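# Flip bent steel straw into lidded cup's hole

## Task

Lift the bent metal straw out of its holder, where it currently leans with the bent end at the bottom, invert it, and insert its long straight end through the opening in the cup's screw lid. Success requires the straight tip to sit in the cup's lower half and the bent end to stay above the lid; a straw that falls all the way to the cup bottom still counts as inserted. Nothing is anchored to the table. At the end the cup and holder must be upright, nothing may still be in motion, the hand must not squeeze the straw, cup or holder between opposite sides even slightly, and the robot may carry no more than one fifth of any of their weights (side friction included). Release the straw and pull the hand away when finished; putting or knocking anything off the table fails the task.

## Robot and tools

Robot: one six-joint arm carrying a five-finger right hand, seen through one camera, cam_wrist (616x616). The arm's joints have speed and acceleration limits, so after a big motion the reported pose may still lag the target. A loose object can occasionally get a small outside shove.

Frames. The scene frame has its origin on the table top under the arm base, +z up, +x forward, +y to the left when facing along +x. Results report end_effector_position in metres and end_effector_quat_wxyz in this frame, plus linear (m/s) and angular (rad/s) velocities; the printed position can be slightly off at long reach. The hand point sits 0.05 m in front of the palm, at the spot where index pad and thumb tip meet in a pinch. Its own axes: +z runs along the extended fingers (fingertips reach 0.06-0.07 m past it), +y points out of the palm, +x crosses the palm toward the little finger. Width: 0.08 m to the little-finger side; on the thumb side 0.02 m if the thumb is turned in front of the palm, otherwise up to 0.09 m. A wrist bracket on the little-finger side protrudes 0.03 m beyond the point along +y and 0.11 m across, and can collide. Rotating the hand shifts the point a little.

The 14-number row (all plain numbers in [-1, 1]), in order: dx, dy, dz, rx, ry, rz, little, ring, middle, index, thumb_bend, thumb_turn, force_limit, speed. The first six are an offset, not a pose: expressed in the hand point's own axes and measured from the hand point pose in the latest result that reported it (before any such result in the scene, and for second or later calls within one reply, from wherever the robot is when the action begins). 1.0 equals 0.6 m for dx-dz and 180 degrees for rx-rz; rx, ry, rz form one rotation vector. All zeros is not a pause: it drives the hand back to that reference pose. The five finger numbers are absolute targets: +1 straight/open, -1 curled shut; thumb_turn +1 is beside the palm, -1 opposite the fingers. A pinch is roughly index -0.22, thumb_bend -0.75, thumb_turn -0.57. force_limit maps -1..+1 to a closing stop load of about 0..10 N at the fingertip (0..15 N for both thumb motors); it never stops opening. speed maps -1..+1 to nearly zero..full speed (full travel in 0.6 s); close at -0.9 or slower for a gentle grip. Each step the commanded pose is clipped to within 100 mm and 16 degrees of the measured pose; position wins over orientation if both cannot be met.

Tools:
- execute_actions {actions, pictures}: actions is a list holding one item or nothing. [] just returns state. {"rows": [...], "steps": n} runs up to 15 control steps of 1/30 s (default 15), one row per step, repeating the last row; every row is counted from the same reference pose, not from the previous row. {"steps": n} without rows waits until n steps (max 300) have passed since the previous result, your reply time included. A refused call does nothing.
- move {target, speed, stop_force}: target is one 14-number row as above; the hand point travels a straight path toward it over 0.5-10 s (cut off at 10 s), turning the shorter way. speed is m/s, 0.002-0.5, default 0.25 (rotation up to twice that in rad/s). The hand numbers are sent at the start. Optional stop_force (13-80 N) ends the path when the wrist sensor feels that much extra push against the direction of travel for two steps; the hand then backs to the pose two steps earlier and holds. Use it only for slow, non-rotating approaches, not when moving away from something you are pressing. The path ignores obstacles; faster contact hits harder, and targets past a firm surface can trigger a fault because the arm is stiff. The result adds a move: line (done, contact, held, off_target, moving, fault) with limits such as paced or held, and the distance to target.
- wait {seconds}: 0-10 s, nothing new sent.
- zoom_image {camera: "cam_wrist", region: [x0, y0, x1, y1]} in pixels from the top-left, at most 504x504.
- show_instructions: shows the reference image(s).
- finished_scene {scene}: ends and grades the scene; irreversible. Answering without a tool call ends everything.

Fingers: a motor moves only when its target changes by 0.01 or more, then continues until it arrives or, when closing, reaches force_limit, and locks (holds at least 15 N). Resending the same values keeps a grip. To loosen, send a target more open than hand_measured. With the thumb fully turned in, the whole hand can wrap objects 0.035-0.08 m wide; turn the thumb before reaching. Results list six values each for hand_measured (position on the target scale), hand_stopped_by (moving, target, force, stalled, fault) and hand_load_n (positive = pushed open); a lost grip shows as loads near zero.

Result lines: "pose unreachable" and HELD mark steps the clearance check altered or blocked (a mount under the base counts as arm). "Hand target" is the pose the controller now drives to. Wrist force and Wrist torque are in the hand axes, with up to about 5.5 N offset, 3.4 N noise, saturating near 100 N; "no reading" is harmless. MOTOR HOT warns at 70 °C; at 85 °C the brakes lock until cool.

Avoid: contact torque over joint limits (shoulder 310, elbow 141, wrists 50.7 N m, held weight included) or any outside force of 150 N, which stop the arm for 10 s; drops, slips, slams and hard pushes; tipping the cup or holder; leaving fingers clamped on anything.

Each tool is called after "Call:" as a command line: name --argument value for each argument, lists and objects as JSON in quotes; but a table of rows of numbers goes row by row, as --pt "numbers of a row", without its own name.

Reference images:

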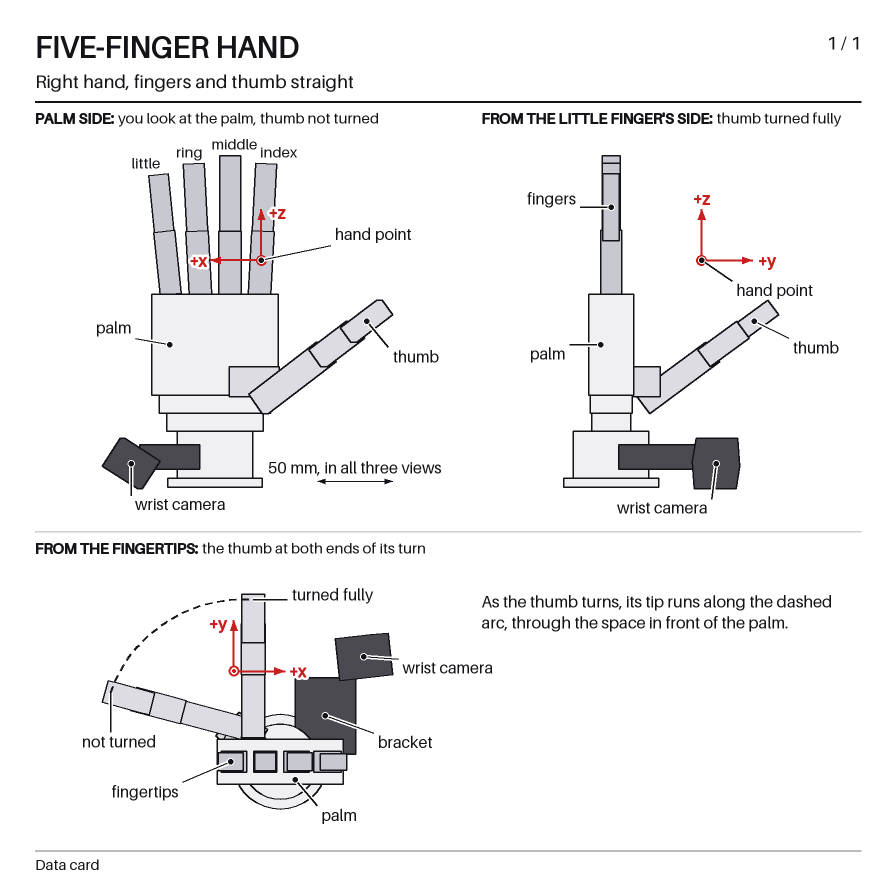

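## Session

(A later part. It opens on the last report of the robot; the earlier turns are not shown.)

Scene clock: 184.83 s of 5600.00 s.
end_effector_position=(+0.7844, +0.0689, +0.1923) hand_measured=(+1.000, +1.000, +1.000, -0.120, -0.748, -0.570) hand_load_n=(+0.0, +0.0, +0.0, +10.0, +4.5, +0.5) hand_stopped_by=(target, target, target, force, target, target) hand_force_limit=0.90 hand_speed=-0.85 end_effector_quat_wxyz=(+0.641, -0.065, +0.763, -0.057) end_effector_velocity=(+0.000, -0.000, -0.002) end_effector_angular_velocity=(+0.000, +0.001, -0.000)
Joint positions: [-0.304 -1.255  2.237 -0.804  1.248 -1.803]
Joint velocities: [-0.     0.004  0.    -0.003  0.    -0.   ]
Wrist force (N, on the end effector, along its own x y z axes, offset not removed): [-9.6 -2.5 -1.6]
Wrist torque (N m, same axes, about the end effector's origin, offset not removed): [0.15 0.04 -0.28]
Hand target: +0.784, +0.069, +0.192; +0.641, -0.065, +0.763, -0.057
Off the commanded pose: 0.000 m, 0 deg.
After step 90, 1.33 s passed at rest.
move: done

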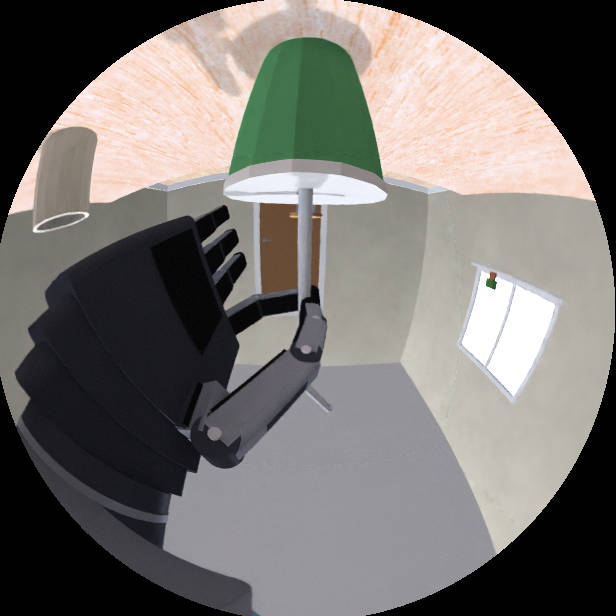

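Call:
move --target '[-0.008,-0.002,-0.001,0,0,0,1,1,1,-0.4,-0.75,-0.57,0.9,-0.85]' --speed 0.02

Call:
move --target '[-0.002,0,0.009,0.004,-0.022,0,1,1,1,-0.4,-0.75,-0.57,0.9,-0.85]' --speed 0.03

Call:
move --target '[0.008,0.0014,0,0,0,0,1,1,1,-0.4,-0.75,-0.57,0.9,-0.85]' --speed 0.008

Call:
zoom_image --camera "cam_wrist" --region '[265,155,345,215]'

Scene clock: 197.77 s of 5600.00 s.
end_effector_position=(+0.7846, +0.0686, +0.1971) hand_measured=(+1.000, +1.000, +1.000, -0.120, -0.748, -0.570) hand_load_n=(+0.0, +0.0, +0.0, +9.5, +4.0, -1.0) hand_stopped_by=(target, target, target, force, target, target) hand_force_limit=0.90 hand_speed=-0.85 end_effector_quat_wxyz=(+0.641, -0.065, +0.763, -0.057) end_effector_velocity=(-0.000, -0.000, +0.000) end_effector_angular_velocity=(+0.001, +0.002, -0.000)
Joint positions: [-0.304 -1.263  2.234 -0.793  1.247 -1.803]
Joint velocities: [-0.001 -0.001 -0.     0.004 -0.001  0.   ]
Wrist force (N, on the end effector, along its own x y z axes, offset not removed): [-1.6 -0.3 -1.0]
Wrist torque (N m, same axes, about the end effector's origin, offset not removed): [0.14 0.16 -0.29]
Hand target: +0.785, +0.069, +0.197; +0.641, -0.065, +0.763, -0.057
Off the commanded pose: 0.000 m, 0 deg.
After step 90, 9.23 s passed at rest.
move: done

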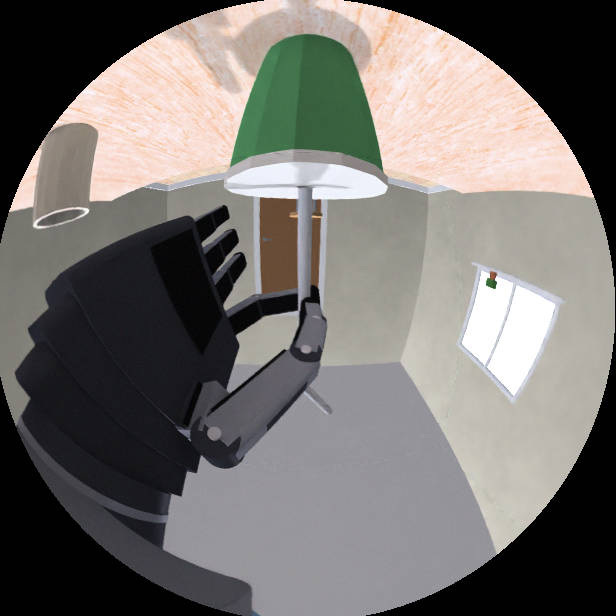

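Scene clock: 199.17 s of 5600.00 s.
end_effector_position=(+0.7901, +0.0687, +0.1973) hand_measured=(+1.000, +1.000, +1.000, -0.120, -0.748, -0.570) hand_load_n=(+0.0, +0.0, +0.0, +9.5, +4.0, -1.0) hand_stopped_by=(target, target, target, force, target, target) hand_force_limit=0.90 hand_speed=-0.85 end_effector_quat_wxyz=(+0.667, -0.063, +0.740, -0.060) end_effector_velocity=(+0.001, -0.000, +0.000) end_effector_angular_velocity=(-0.000, -0.010, -0.001)
Joint positions: [-0.301 -1.238  2.248 -0.905  1.248 -1.779]
Joint velocities: [ 0.     0.004  0.002 -0.017  0.001  0.003]
Wrist force (N, on the end effector, along its own x y z axes, offset not removed): [0.4 0.0 -0.8]
Wrist torque (N m, same axes, about the end effector's origin, offset not removed): [0.13 -0.15 -0.11]
Hand target: +0.790, +0.069, +0.197; +0.667, -0.063, +0.740, -0.060
Off the commanded pose: 0.000 m, 0 deg.
move: done

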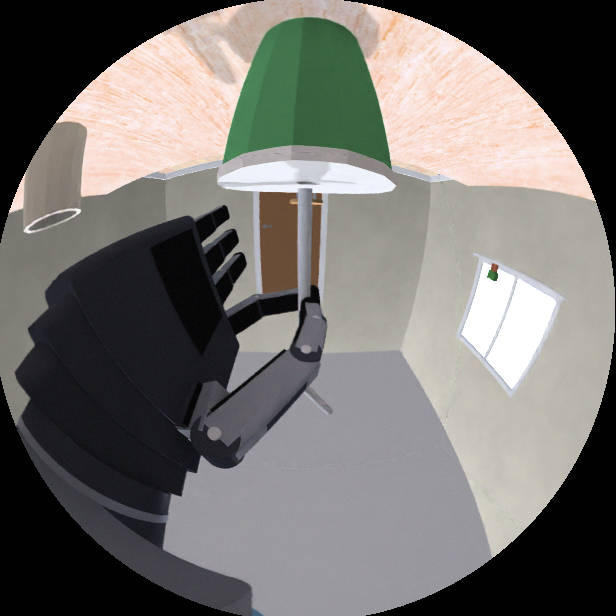

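Scene clock: 200.00 s of 5600.00 s.
end_effector_position=(+0.7896, +0.0688, +0.1926) hand_measured=(+1.000, +1.000, +1.000, -0.120, -0.748, -0.570) hand_load_n=(+0.0, +0.0, +0.0, +9.5, +4.0, +0.0) hand_stopped_by=(target, target, target, force, target, target) hand_force_limit=0.90 hand_speed=-0.85 end_effector_quat_wxyz=(+0.667, -0.063, +0.740, -0.060) end_effector_velocity=(+0.001, -0.000, -0.002) end_effector_angular_velocity=(+0.001, +0.001, +0.000)
Joint positions: [-0.301 -1.23   2.251 -0.916  1.247 -1.779]
Joint velocities: [-0.     0.005 -0.001 -0.003 -0.     0.   ]
Wrist force (N, on the end effector, along its own x y z axes, offset not removed): [-4.7 -0.8 -0.8]
Wrist torque (N m, same axes, about the end effector's origin, offset not removed): [0.24 -0.19 -0.13]
Hand target: +0.790, +0.069, +0.192; +0.667, -0.063, +0.740, -0.060
Off the commanded pose: 0.000 m, 0 deg.
move: done

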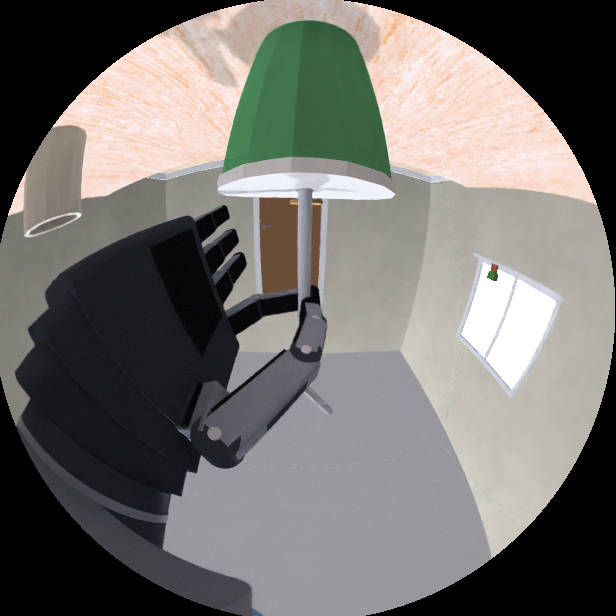

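Region (265, 155, 345, 215) of cam_wrist's 616x616 image, scaled by 6.300, with more detail than that image has; it fills the top 378 rows of this view, and the rest is white.

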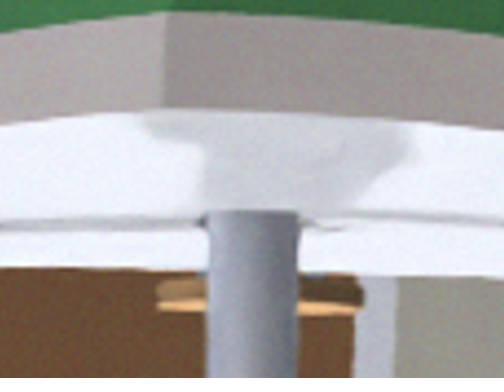

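Still slightly short.

Call:
move --target '[-0.0025,-0.0004,0.005,0,0,0,1,1,1,-0.4,-0.75,-0.57,0.9,-0.85]' --speed 0.01

Call:
move --target '[0.004,0.0007,0,0,0,0,1,1,1,-0.4,-0.75,-0.57,0.9,-0.85]' --speed 0.008

Call:
zoom_image --camera "cam_wrist" --region '[265,155,345,215]'

Scene clock: 209.20 s of 5600.00 s.
end_effector_position=(+0.7926, +0.0688, +0.1938) hand_measured=(+1.000, +1.000, +1.000, -0.120, -0.748, -0.570) hand_load_n=(+0.0, +0.0, +0.0, +9.5, +4.0, -1.0) hand_stopped_by=(target, target, target, force, target, target) hand_force_limit=0.90 hand_speed=-0.85 end_effector_quat_wxyz=(+0.667, -0.063, +0.740, -0.060) end_effector_velocity=(-0.000, +0.001, +0.001) end_effector_angular_velocity=(+0.001, +0.000, +0.000)
Joint positions: [-0.299 -1.228  2.244 -0.911  1.249 -1.779]
Joint velocities: [ 0.001 -0.001 -0.     0.002  0.001  0.   ]
Wrist force (N, on the end effector, along its own x y z axes, offset not removed): [0.0 0.9 0.0]
Wrist torque (N m, same axes, about the end effector's origin, offset not removed): [0.32 -0.03 -0.13]
Hand target: +0.793, +0.069, +0.194; +0.667, -0.063, +0.740, -0.060
Off the commanded pose: 0.000 m, 0 deg.
After step 90, 5.50 s passed at rest.
move: done

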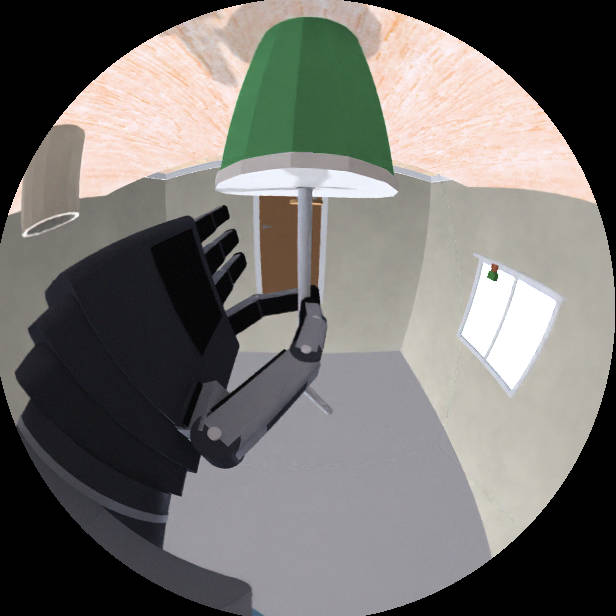

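Scene clock: 209.90 s of 5600.00 s.
end_effector_position=(+0.7925, +0.0688, +0.1915) hand_measured=(+1.000, +1.000, +1.000, -0.120, -0.748, -0.570) hand_load_n=(+0.0, +0.0, +0.0, +10.0, +4.5, +3.0) hand_stopped_by=(target, target, target, force, target, target) hand_force_limit=0.90 hand_speed=-0.85 end_effector_quat_wxyz=(+0.667, -0.063, +0.740, -0.060) end_effector_velocity=(-0.000, -0.000, -0.001) end_effector_angular_velocity=(+0.000, +0.000, +0.001)
Joint positions: [-0.299 -1.225  2.246 -0.916  1.249 -1.779]
Joint velocities: [-0.     0.002  0.001 -0.002 -0.001  0.   ]
Wrist force (N, on the end effector, along its own x y z axes, offset not removed): [-13.4 -1.6 -0.3]
Wrist torque (N m, same axes, about the end effector's origin, offset not removed): [0.18 -0.07 -0.21]
Hand target: +0.792, +0.069, +0.191; +0.667, -0.063, +0.740, -0.060
Off the commanded pose: 0.000 m, 0 deg.
move: done

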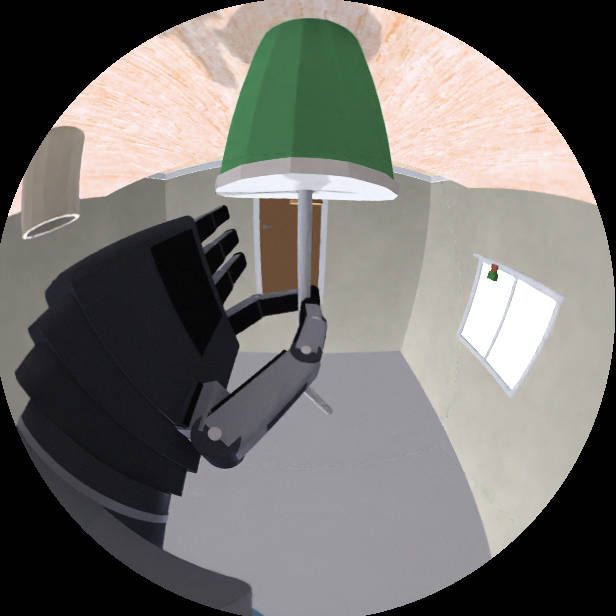

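Region (265, 155, 345, 215) of cam_wrist's 616x616 image, scaled by 6.300, with more detail than that image has; it fills the top 378 rows of this view, and the rest is white.

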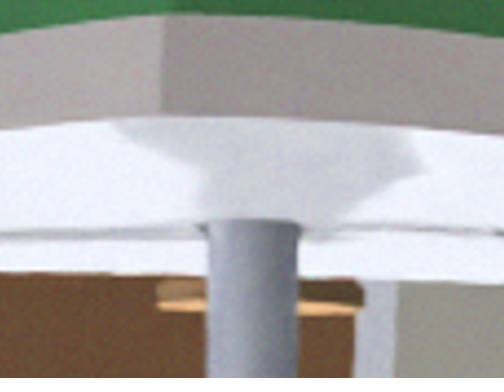

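Call:
move --target '[-0.004,-0.0007,0,0,0,0,1,1,1,-0.4,-0.75,-0.57,0.9,-0.85]' --speed 0.01

Call:
zoom_image --camera "cam_wrist" --region '[280,170,330,205]'

Call:
move --target '[0,0,-0.002,0,0,0,1,1,1,-0.4,-0.75,-0.57,0.9,-0.85]' --speed 0.01

Call:
move --target '[0.003,0.0005,0,0,0,0,1,1,1,-0.4,-0.75,-0.57,0.9,-0.85]' --speed 0.008

Call:
zoom_image --camera "cam_wrist" --region '[280,170,330,205]'

Scene clock: 223.77 s of 5600.00 s.
end_effector_position=(+0.7927, +0.0687, +0.1938) hand_measured=(+1.000, +1.000, +1.000, -0.120, -0.748, -0.570) hand_load_n=(+0.0, +0.0, +0.0, +9.5, +4.5, +1.0) hand_stopped_by=(target, target, target, force, target, target) hand_force_limit=0.90 hand_speed=-0.85 end_effector_quat_wxyz=(+0.667, -0.063, +0.740, -0.060) end_effector_velocity=(+0.000, +0.000, +0.002) end_effector_angular_velocity=(-0.000, -0.002, +0.000)
Joint positions: [-0.299 -1.228  2.244 -0.911  1.25  -1.779]
Joint velocities: [ 0.001 -0.003 -0.001  0.002  0.001  0.   ]
Wrist force (N, on the end effector, along its own x y z axes, offset not removed): [-1.5 0.4 -0.1]
Wrist torque (N m, same axes, about the end effector's origin, offset not removed): [0.22 0.09 -0.25]
Hand target: +0.793, +0.069, +0.194; +0.667, -0.063, +0.740, -0.060
Off the commanded pose: 0.000 m, 0 deg.
After step 90, 10.17 s passed at rest.
move: done

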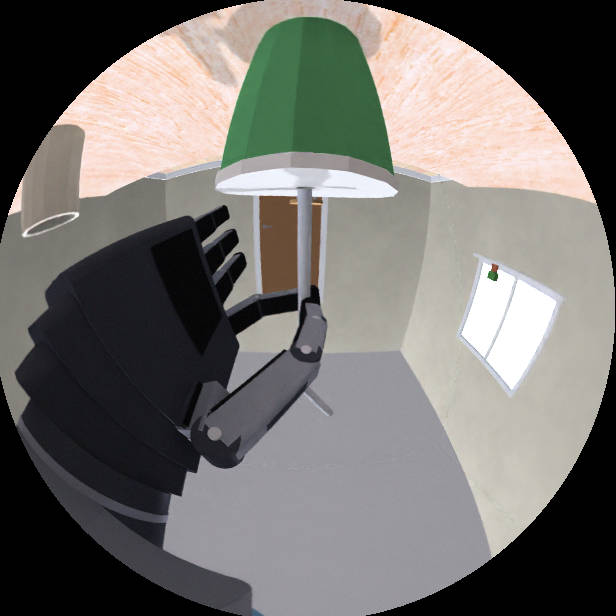

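Region (280, 170, 330, 205) of cam_wrist's 616x616 image, scaled by 10.080, with more detail than that image has; it fills the top 353 rows of this view, and the rest is white.

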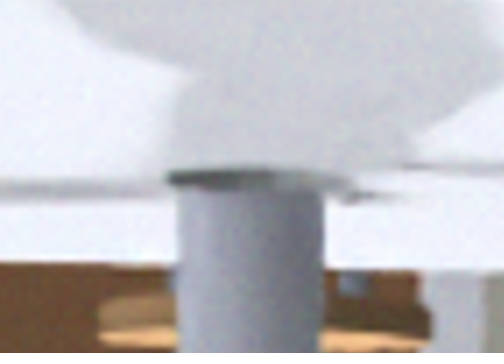

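Scene clock: 224.47 s of 5600.00 s.
end_effector_position=(+0.7915, +0.0688, +0.1939) hand_measured=(+1.000, +1.000, +1.000, -0.120, -0.748, -0.570) hand_load_n=(+0.0, +0.0, +0.0, +9.5, +4.5, +1.0) hand_stopped_by=(target, target, target, force, target, target) hand_force_limit=0.90 hand_speed=-0.85 end_effector_quat_wxyz=(+0.667, -0.063, +0.740, -0.060) end_effector_velocity=(-0.001, -0.000, -0.000) end_effector_angular_velocity=(+0.000, +0.001, -0.000)
Joint positions: [-0.3   -1.23   2.247 -0.912  1.249 -1.779]
Joint velocities: [-0.001 -0.001  0.002 -0.    -0.001  0.   ]
Wrist force (N, on the end effector, along its own x y z axes, offset not removed): [-2.0 1.8 -2.6]
Wrist torque (N m, same axes, about the end effector's origin, offset not removed): [0.64 0.32 -0.21]
Hand target: +0.791, +0.069, +0.194; +0.667, -0.063, +0.740, -0.060
Off the commanded pose: 0.000 m, 0 deg.
move: done

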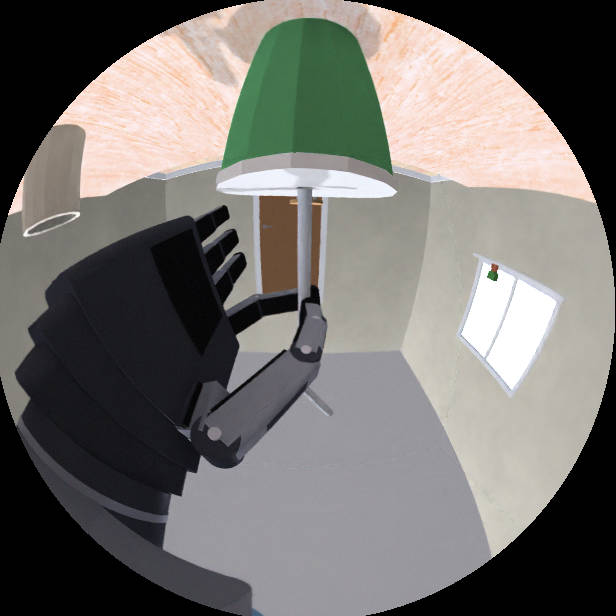

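Scene clock: 225.17 s of 5600.00 s.
end_effector_position=(+0.7914, +0.0687, +0.1922) hand_measured=(+1.000, +1.000, +1.000, -0.120, -0.748, -0.570) hand_load_n=(+0.0, +0.0, +0.0, +9.5, +4.5, +1.5) hand_stopped_by=(target, target, target, force, target, target) hand_force_limit=0.90 hand_speed=-0.85 end_effector_quat_wxyz=(+0.667, -0.063, +0.740, -0.060) end_effector_velocity=(+0.000, -0.001, -0.000) end_effector_angular_velocity=(-0.000, -0.001, -0.001)
Joint positions: [-0.3   -1.227  2.247 -0.916  1.249 -1.779]
Joint velocities: [-0.001  0.001 -0.    -0.002  0.    -0.   ]
Wrist force (N, on the end effector, along its own x y z axes, offset not removed): [-4.5 -0.9 -2.0]
Wrist torque (N m, same axes, about the end effector's origin, offset not removed): [0.18 0.17 -0.29]
Hand target: +0.791, +0.069, +0.192; +0.667, -0.063, +0.740, -0.060
Off the commanded pose: 0.000 m, 0 deg.
move: done

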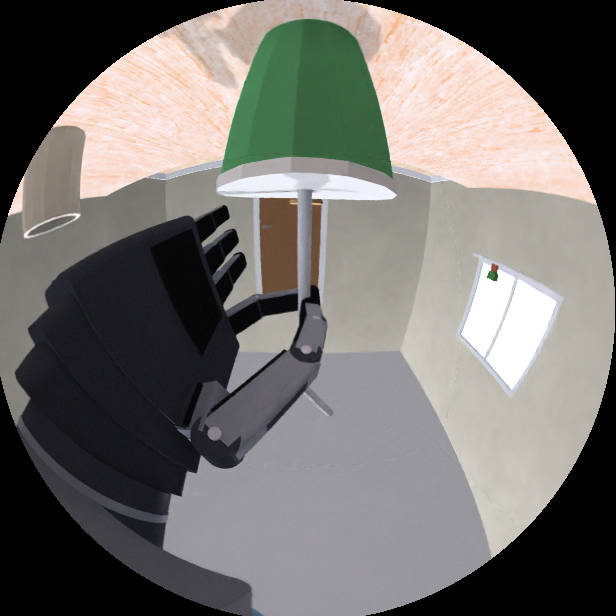

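Region (280, 170, 330, 205) of cam_wrist's 616x616 image, scaled by 10.080, with more detail than that image has; it fills the top 353 rows of this view, and the rest is white.

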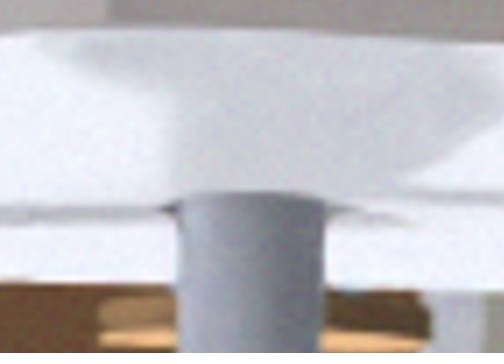

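Still covering the near rim: go further forward.

Call:
move --target '[-0.0025,0,0.0055,0,0,0,1,1,1,-0.4,-0.75,-0.57,0.9,-0.85]' --speed 0.01

Call:
move --target '[0.0025,0.0005,0,0,0,0,1,1,1,-0.4,-0.75,-0.57,0.9,-0.85]' --speed 0.008

Call:
zoom_image --camera "cam_wrist" --region '[280,170,330,205]'

Scene clock: 236.63 s of 5600.00 s.
end_effector_position=(+0.7947, +0.0690, +0.1933) hand_measured=(+1.000, +1.000, +1.000, -0.120, -0.748, -0.570) hand_load_n=(+0.0, +0.0, +0.0, +9.5, +4.5, +1.0) hand_stopped_by=(target, target, target, force, target, target) hand_force_limit=0.90 hand_speed=-0.85 end_effector_quat_wxyz=(+0.667, -0.063, +0.740, -0.060) end_effector_velocity=(+0.001, +0.000, -0.000) end_effector_angular_velocity=(+0.001, +0.001, +0.000)
Joint positions: [-0.297 -1.225  2.241 -0.911  1.251 -1.779]
Joint velocities: [ 0.001  0.001 -0.002  0.002  0.001  0.   ]
Wrist force (N, on the end effector, along its own x y z axes, offset not removed): [-0.9 1.6 -0.2]
Wrist torque (N m, same axes, about the end effector's origin, offset not removed): [0.41 0.07 -0.18]
Hand target: +0.795, +0.069, +0.193; +0.667, -0.063, +0.740, -0.060
Off the commanded pose: 0.000 m, 0 deg.
After step 90, 7.77 s passed at rest.
move: done

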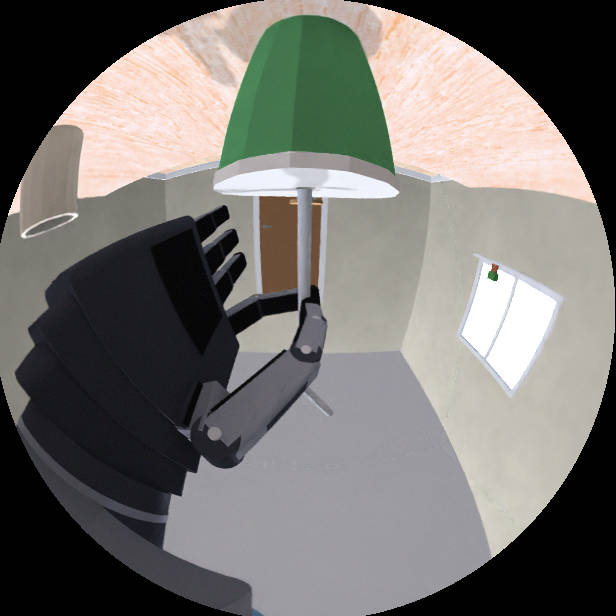

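Scene clock: 237.33 s of 5600.00 s.
end_effector_position=(+0.7945, +0.0690, +0.1918) hand_measured=(+1.000, +1.000, +1.000, -0.120, -0.748, -0.570) hand_load_n=(+0.0, +0.0, +0.0, +9.5, +4.5, +1.0) hand_stopped_by=(target, target, target, force, target, target) hand_force_limit=0.90 hand_speed=-0.85 end_effector_quat_wxyz=(+0.667, -0.063, +0.740, -0.060) end_effector_velocity=(-0.000, +0.000, -0.001) end_effector_angular_velocity=(+0.000, +0.001, -0.000)
Joint positions: [-0.297 -1.223  2.241 -0.914  1.251 -1.779]
Joint velocities: [-0.     0.002  0.    -0.001  0.     0.   ]
Wrist force (N, on the end effector, along its own x y z axes, offset not removed): [-1.9 -0.5 -1.2]
Wrist torque (N m, same axes, about the end effector's origin, offset not removed): [0.14 0.19 -0.36]
Hand target: +0.795, +0.069, +0.192; +0.667, -0.063, +0.740, -0.060
Off the commanded pose: 0.000 m, 0 deg.
move: done

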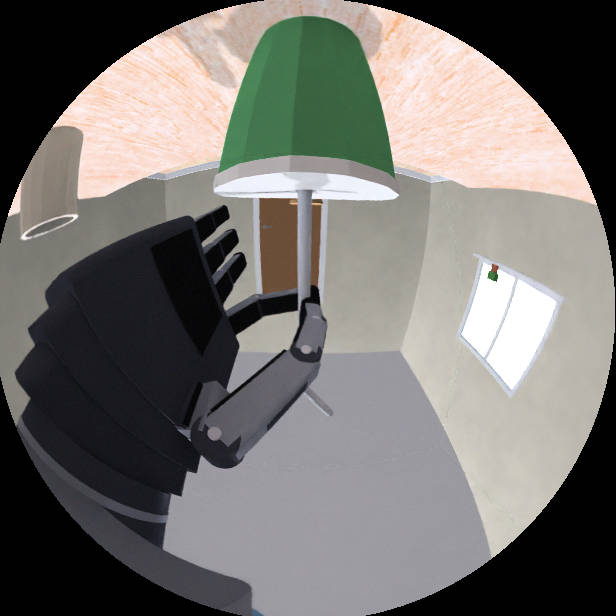

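Region (280, 170, 330, 205) of cam_wrist's 616x616 image, scaled by 10.080, with more detail than that image has; it fills the top 353 rows of this view, and the rest is white.

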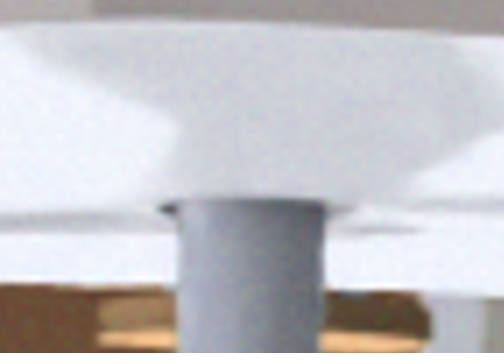

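Call:
move --target '[0.05,0.0088,-0.004,0,0,0,1,1,1,-0.4,-0.75,-0.57,0.9,-0.85]' --speed 0.012 --stop_force 13

Call:
move --target '[0.05,0.0088,-0.005,0,0,0,1,1,1,-0.4,-0.75,-0.57,0.9,-0.85]' --speed 0.012 --stop_force 13

Scene clock: 250.80 s of 5600.00 s.
end_effector_position=(+0.7890, +0.0691, +0.1619) hand_measured=(+1.000, +1.000, +1.000, -0.120, -0.748, -0.570) hand_load_n=(+0.0, +0.0, +0.0, +9.5, +4.5, +1.0) hand_stopped_by=(target, target, target, force, target, target) hand_force_limit=0.90 hand_speed=-0.85 end_effector_quat_wxyz=(+0.667, -0.063, +0.740, -0.060) end_effector_velocity=(-0.001, +0.000, -0.002) end_effector_angular_velocity=(+0.000, +0.000, +0.000)
Joint positions: [-0.301 -1.174  2.26  -0.981  1.248 -1.779]
Joint velocities: [-0.     0.003  0.002 -0.005 -0.    -0.   ]
Wrist force (N, on the end effector, along its own x y z axes, offset not removed): [-1.3 -0.2 -1.2]
Wrist torque (N m, same axes, about the end effector's origin, offset not removed): [0.25 0.20 -0.20]
Hand target: +0.789, +0.069, +0.162; +0.667, -0.063, +0.740, -0.060
Off the commanded pose: 0.000 m, 0 deg.
After step 90, 7.70 s passed at rest.
move: done

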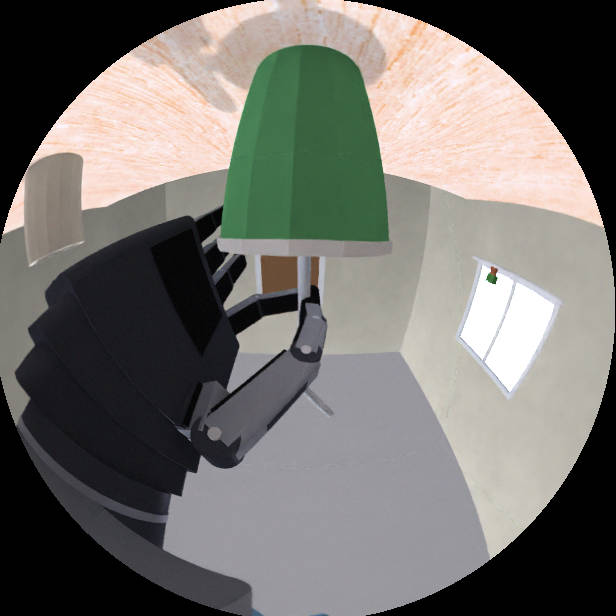

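Scene clock: 253.57 s of 5600.00 s.
end_effector_position=(+0.7830, +0.0691, +0.1321) hand_measured=(+1.000, +1.000, +1.000, -0.120, -0.748, -0.570) hand_load_n=(+0.0, +0.0, +0.0, +9.5, +4.5, +1.0) hand_stopped_by=(target, target, target, force, target, target) hand_force_limit=0.90 hand_speed=-0.85 end_effector_quat_wxyz=(+0.667, -0.063, +0.740, -0.060) end_effector_velocity=(-0.000, +0.000, -0.001) end_effector_angular_velocity=(-0.000, -0.001, +0.000)
Joint positions: [-0.305 -1.123  2.277 -1.049  1.244 -1.779]
Joint velocities: [ 0.     0.003  0.001 -0.004 -0.    -0.   ]
Wrist force (N, on the end effector, along its own x y z axes, offset not removed): [0.1 0.7 -0.6]
Wrist torque (N m, same axes, about the end effector's origin, offset not removed): [0.31 -0.06 -0.16]
Hand target: +0.783, +0.069, +0.132; +0.667, -0.063, +0.740, -0.060
Off the commanded pose: 0.000 m, 0 deg.
move: done

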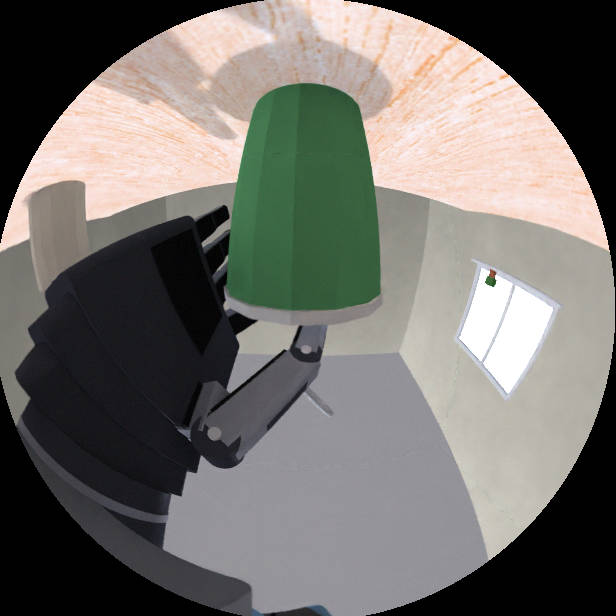

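Great. A bit lower, then loosen very slowly so it slides.

Call:
move --target '[0.018,0.003,-0.002,0,0,0,1,1,1,-0.4,-0.75,-0.57,0.9,-0.85]' --speed 0.006 --stop_force 13

Call:
move --target '[0,0,0,0,0,0,1,1,1,-0.06,-0.75,-0.57,0.9,-0.99]'

Call:
move --target '[0,0,-0.01,0,0,0,1,1,1,1,-0.75,-0.57,0.9,-0.3]' --speed 0.02

Call:
move --target '[-0.05,-0.06,-0.2,0,0,0,1,1,1,1,-0.75,-0.57,0.9,-0.3]' --speed 0.1

Scene clock: 267.70 s of 5600.00 s.
end_effector_position=(+0.7820, +0.0691, +0.1276) hand_measured=(+1.000, +1.000, +1.000, -0.120, -0.748, -0.570) hand_load_n=(+0.0, +0.0, +0.0, +10.0, +4.5, +2.0) hand_stopped_by=(target, target, target, force, target, target) hand_force_limit=0.90 hand_speed=-0.85 end_effector_quat_wxyz=(+0.667, -0.063, +0.740, -0.060) end_effector_velocity=(-0.000, -0.000, +0.001) end_effector_angular_velocity=(+0.001, +0.001, -0.000)
Joint positions: [-0.305 -1.115  2.279 -1.059  1.243 -1.78 ]
Joint velocities: [-0.    -0.003  0.     0.005  0.     0.   ]
Wrist force (N, on the end effector, along its own x y z axes, offset not removed): [-21.3 -1.2 -1.2]
Wrist torque (N m, same axes, about the end effector's origin, offset not removed): [0.55 -0.37 -0.01]
Hand target: +0.782, +0.069, +0.128; +0.667, -0.063, +0.740, -0.060
Off the commanded pose: 0.006 m, 0 deg.
After step 90, 10.03 s passed at rest.
move: contact

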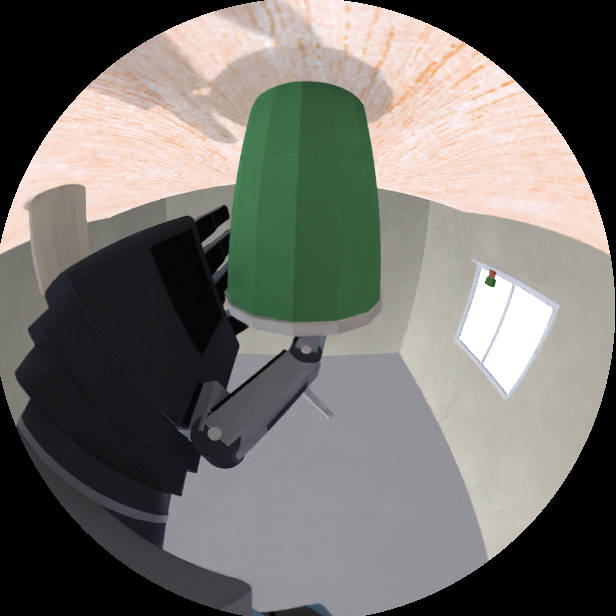

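Scene clock: 268.20 s of 5600.00 s.
end_effector_position=(+0.7820, +0.0691, +0.1277) hand_measured=(+1.000, +1.000, +1.000, -0.114, -0.748, -0.570) hand_load_n=(+0.0, +0.0, +0.0, +7.0, +4.5, +2.0) hand_stopped_by=(target, target, target, moving, target, target) hand_force_limit=0.90 hand_speed=-0.99 end_effector_quat_wxyz=(+0.667, -0.063, +0.740, -0.060) end_effector_velocity=(-0.000, +0.000, -0.000) end_effector_angular_velocity=(-0.000, -0.000, +0.001)
Joint positions: [-0.305 -1.115  2.279 -1.059  1.243 -1.78 ]
Joint velocities: [ 0.001 -0.     0.    -0.     0.    -0.   ]
Wrist force (N, on the end effector, along its own x y z axes, offset not removed): [-20.7 -2.5 -4.2]
Wrist torque (N m, same axes, about the end effector's origin, offset not removed): [0.23 -0.20 -0.22]
Hand target: +0.782, +0.069, +0.128; +0.667, -0.063, +0.740, -0.060
Off the commanded pose: 0.000 m, 0 deg.
move: done

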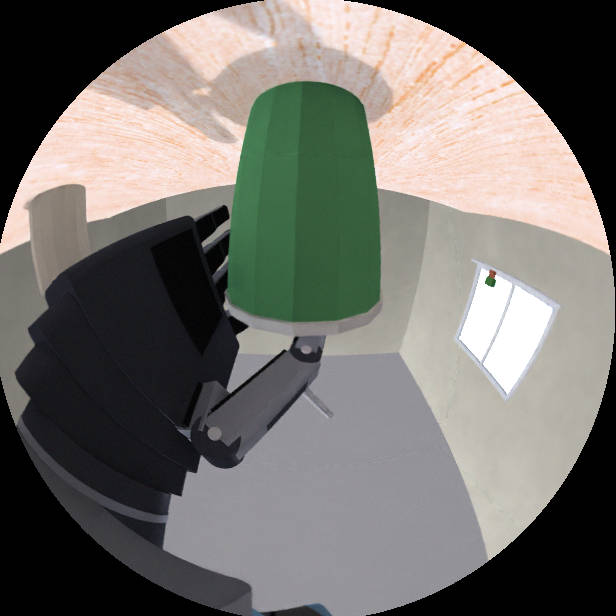

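Scene clock: 269.37 s of 5600.00 s.
end_effector_position=(+0.7760, +0.0691, +0.1283) hand_measured=(+1.000, +1.000, +1.000, +1.000, -0.750, -0.570) hand_load_n=(+0.0, +0.0, +0.0, +0.0, +0.0, +0.0) hand_stopped_by=(target, target, target, target, target, target) hand_force_limit=0.90 hand_speed=-0.30 end_effector_quat_wxyz=(+0.667, -0.063, +0.740, -0.060) end_effector_velocity=(-0.000, -0.000, -0.000) end_effector_angular_velocity=(+0.000, +0.001, -0.000)
Joint positions: [-0.309 -1.121  2.291 -1.064  1.239 -1.78 ]
Joint velocities: [-0.  0.  0.  0. -0. -0.]
Wrist force (N, on the end effector, along its own x y z axes, offset not removed): [-2.7 1.3 -2.7]
Wrist torque (N m, same axes, about the end effector's origin, offset not removed): [0.56 0.40 -0.30]
Hand target: +0.776, +0.069, +0.128; +0.667, -0.063, +0.740, -0.060
Off the commanded pose: 0.000 m, 0 deg.
move: done

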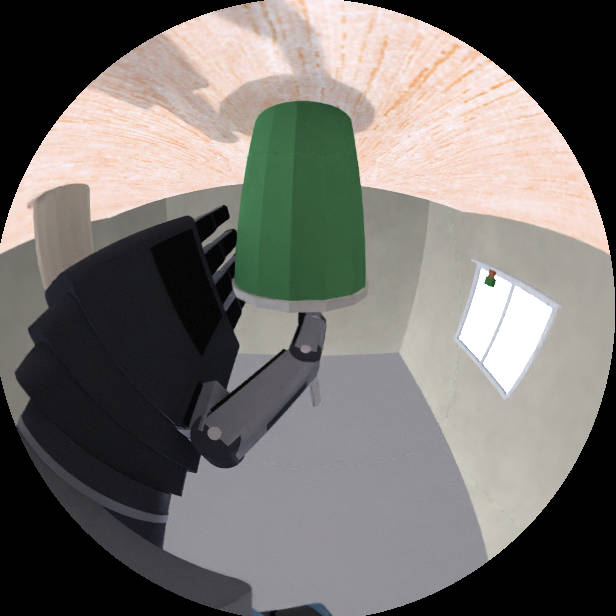

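Scene clock: 271.10 s of 5600.00 s.
end_effector_position=(+0.6604, +0.0392, +0.1762) hand_measured=(+1.000, +1.000, +1.000, +1.000, -0.750, -0.570) hand_load_n=(+0.0, +0.0, +0.0, +0.0, +0.0, +0.0) hand_stopped_by=(target, target, target, target, target, target) hand_force_limit=0.90 hand_speed=-0.30 end_effector_quat_wxyz=(+0.667, -0.063, +0.740, -0.060) end_effector_velocity=(-0.003, -0.000, +0.000) end_effector_angular_velocity=(+0.000, +0.001, +0.000)
Joint positions: [-0.492 -1.345  2.505 -1.046  1.058 -1.802]
Joint velocities: [-0.004 -0.004  0.004  0.002 -0.004 -0.001]
Wrist force (N, on the end effector, along its own x y z axes, offset not removed): [-1.5 0.8 -0.5]
Wrist torque (N m, same axes, about the end effector's origin, offset not removed): [0.29 0.14 -0.21]
Hand target: +0.660, +0.039, +0.176; +0.667, -0.063, +0.740, -0.060
Off the commanded pose: 0.000 m, 0 deg.
move: done

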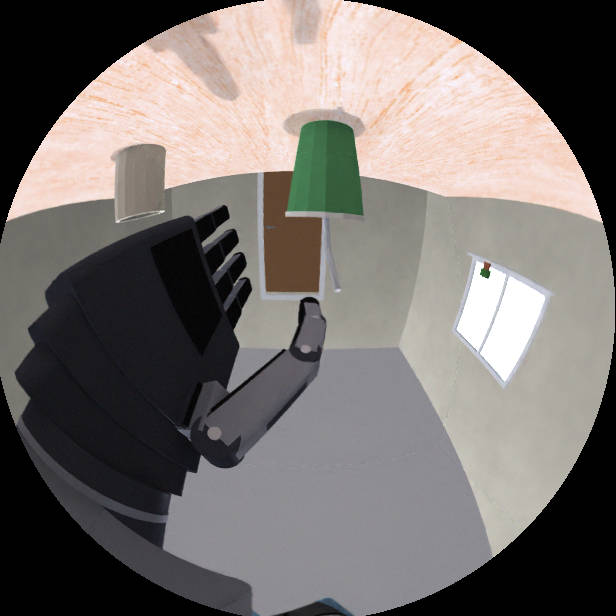

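Call:
finished_scene --scene 1

The scene is finished: the task was done.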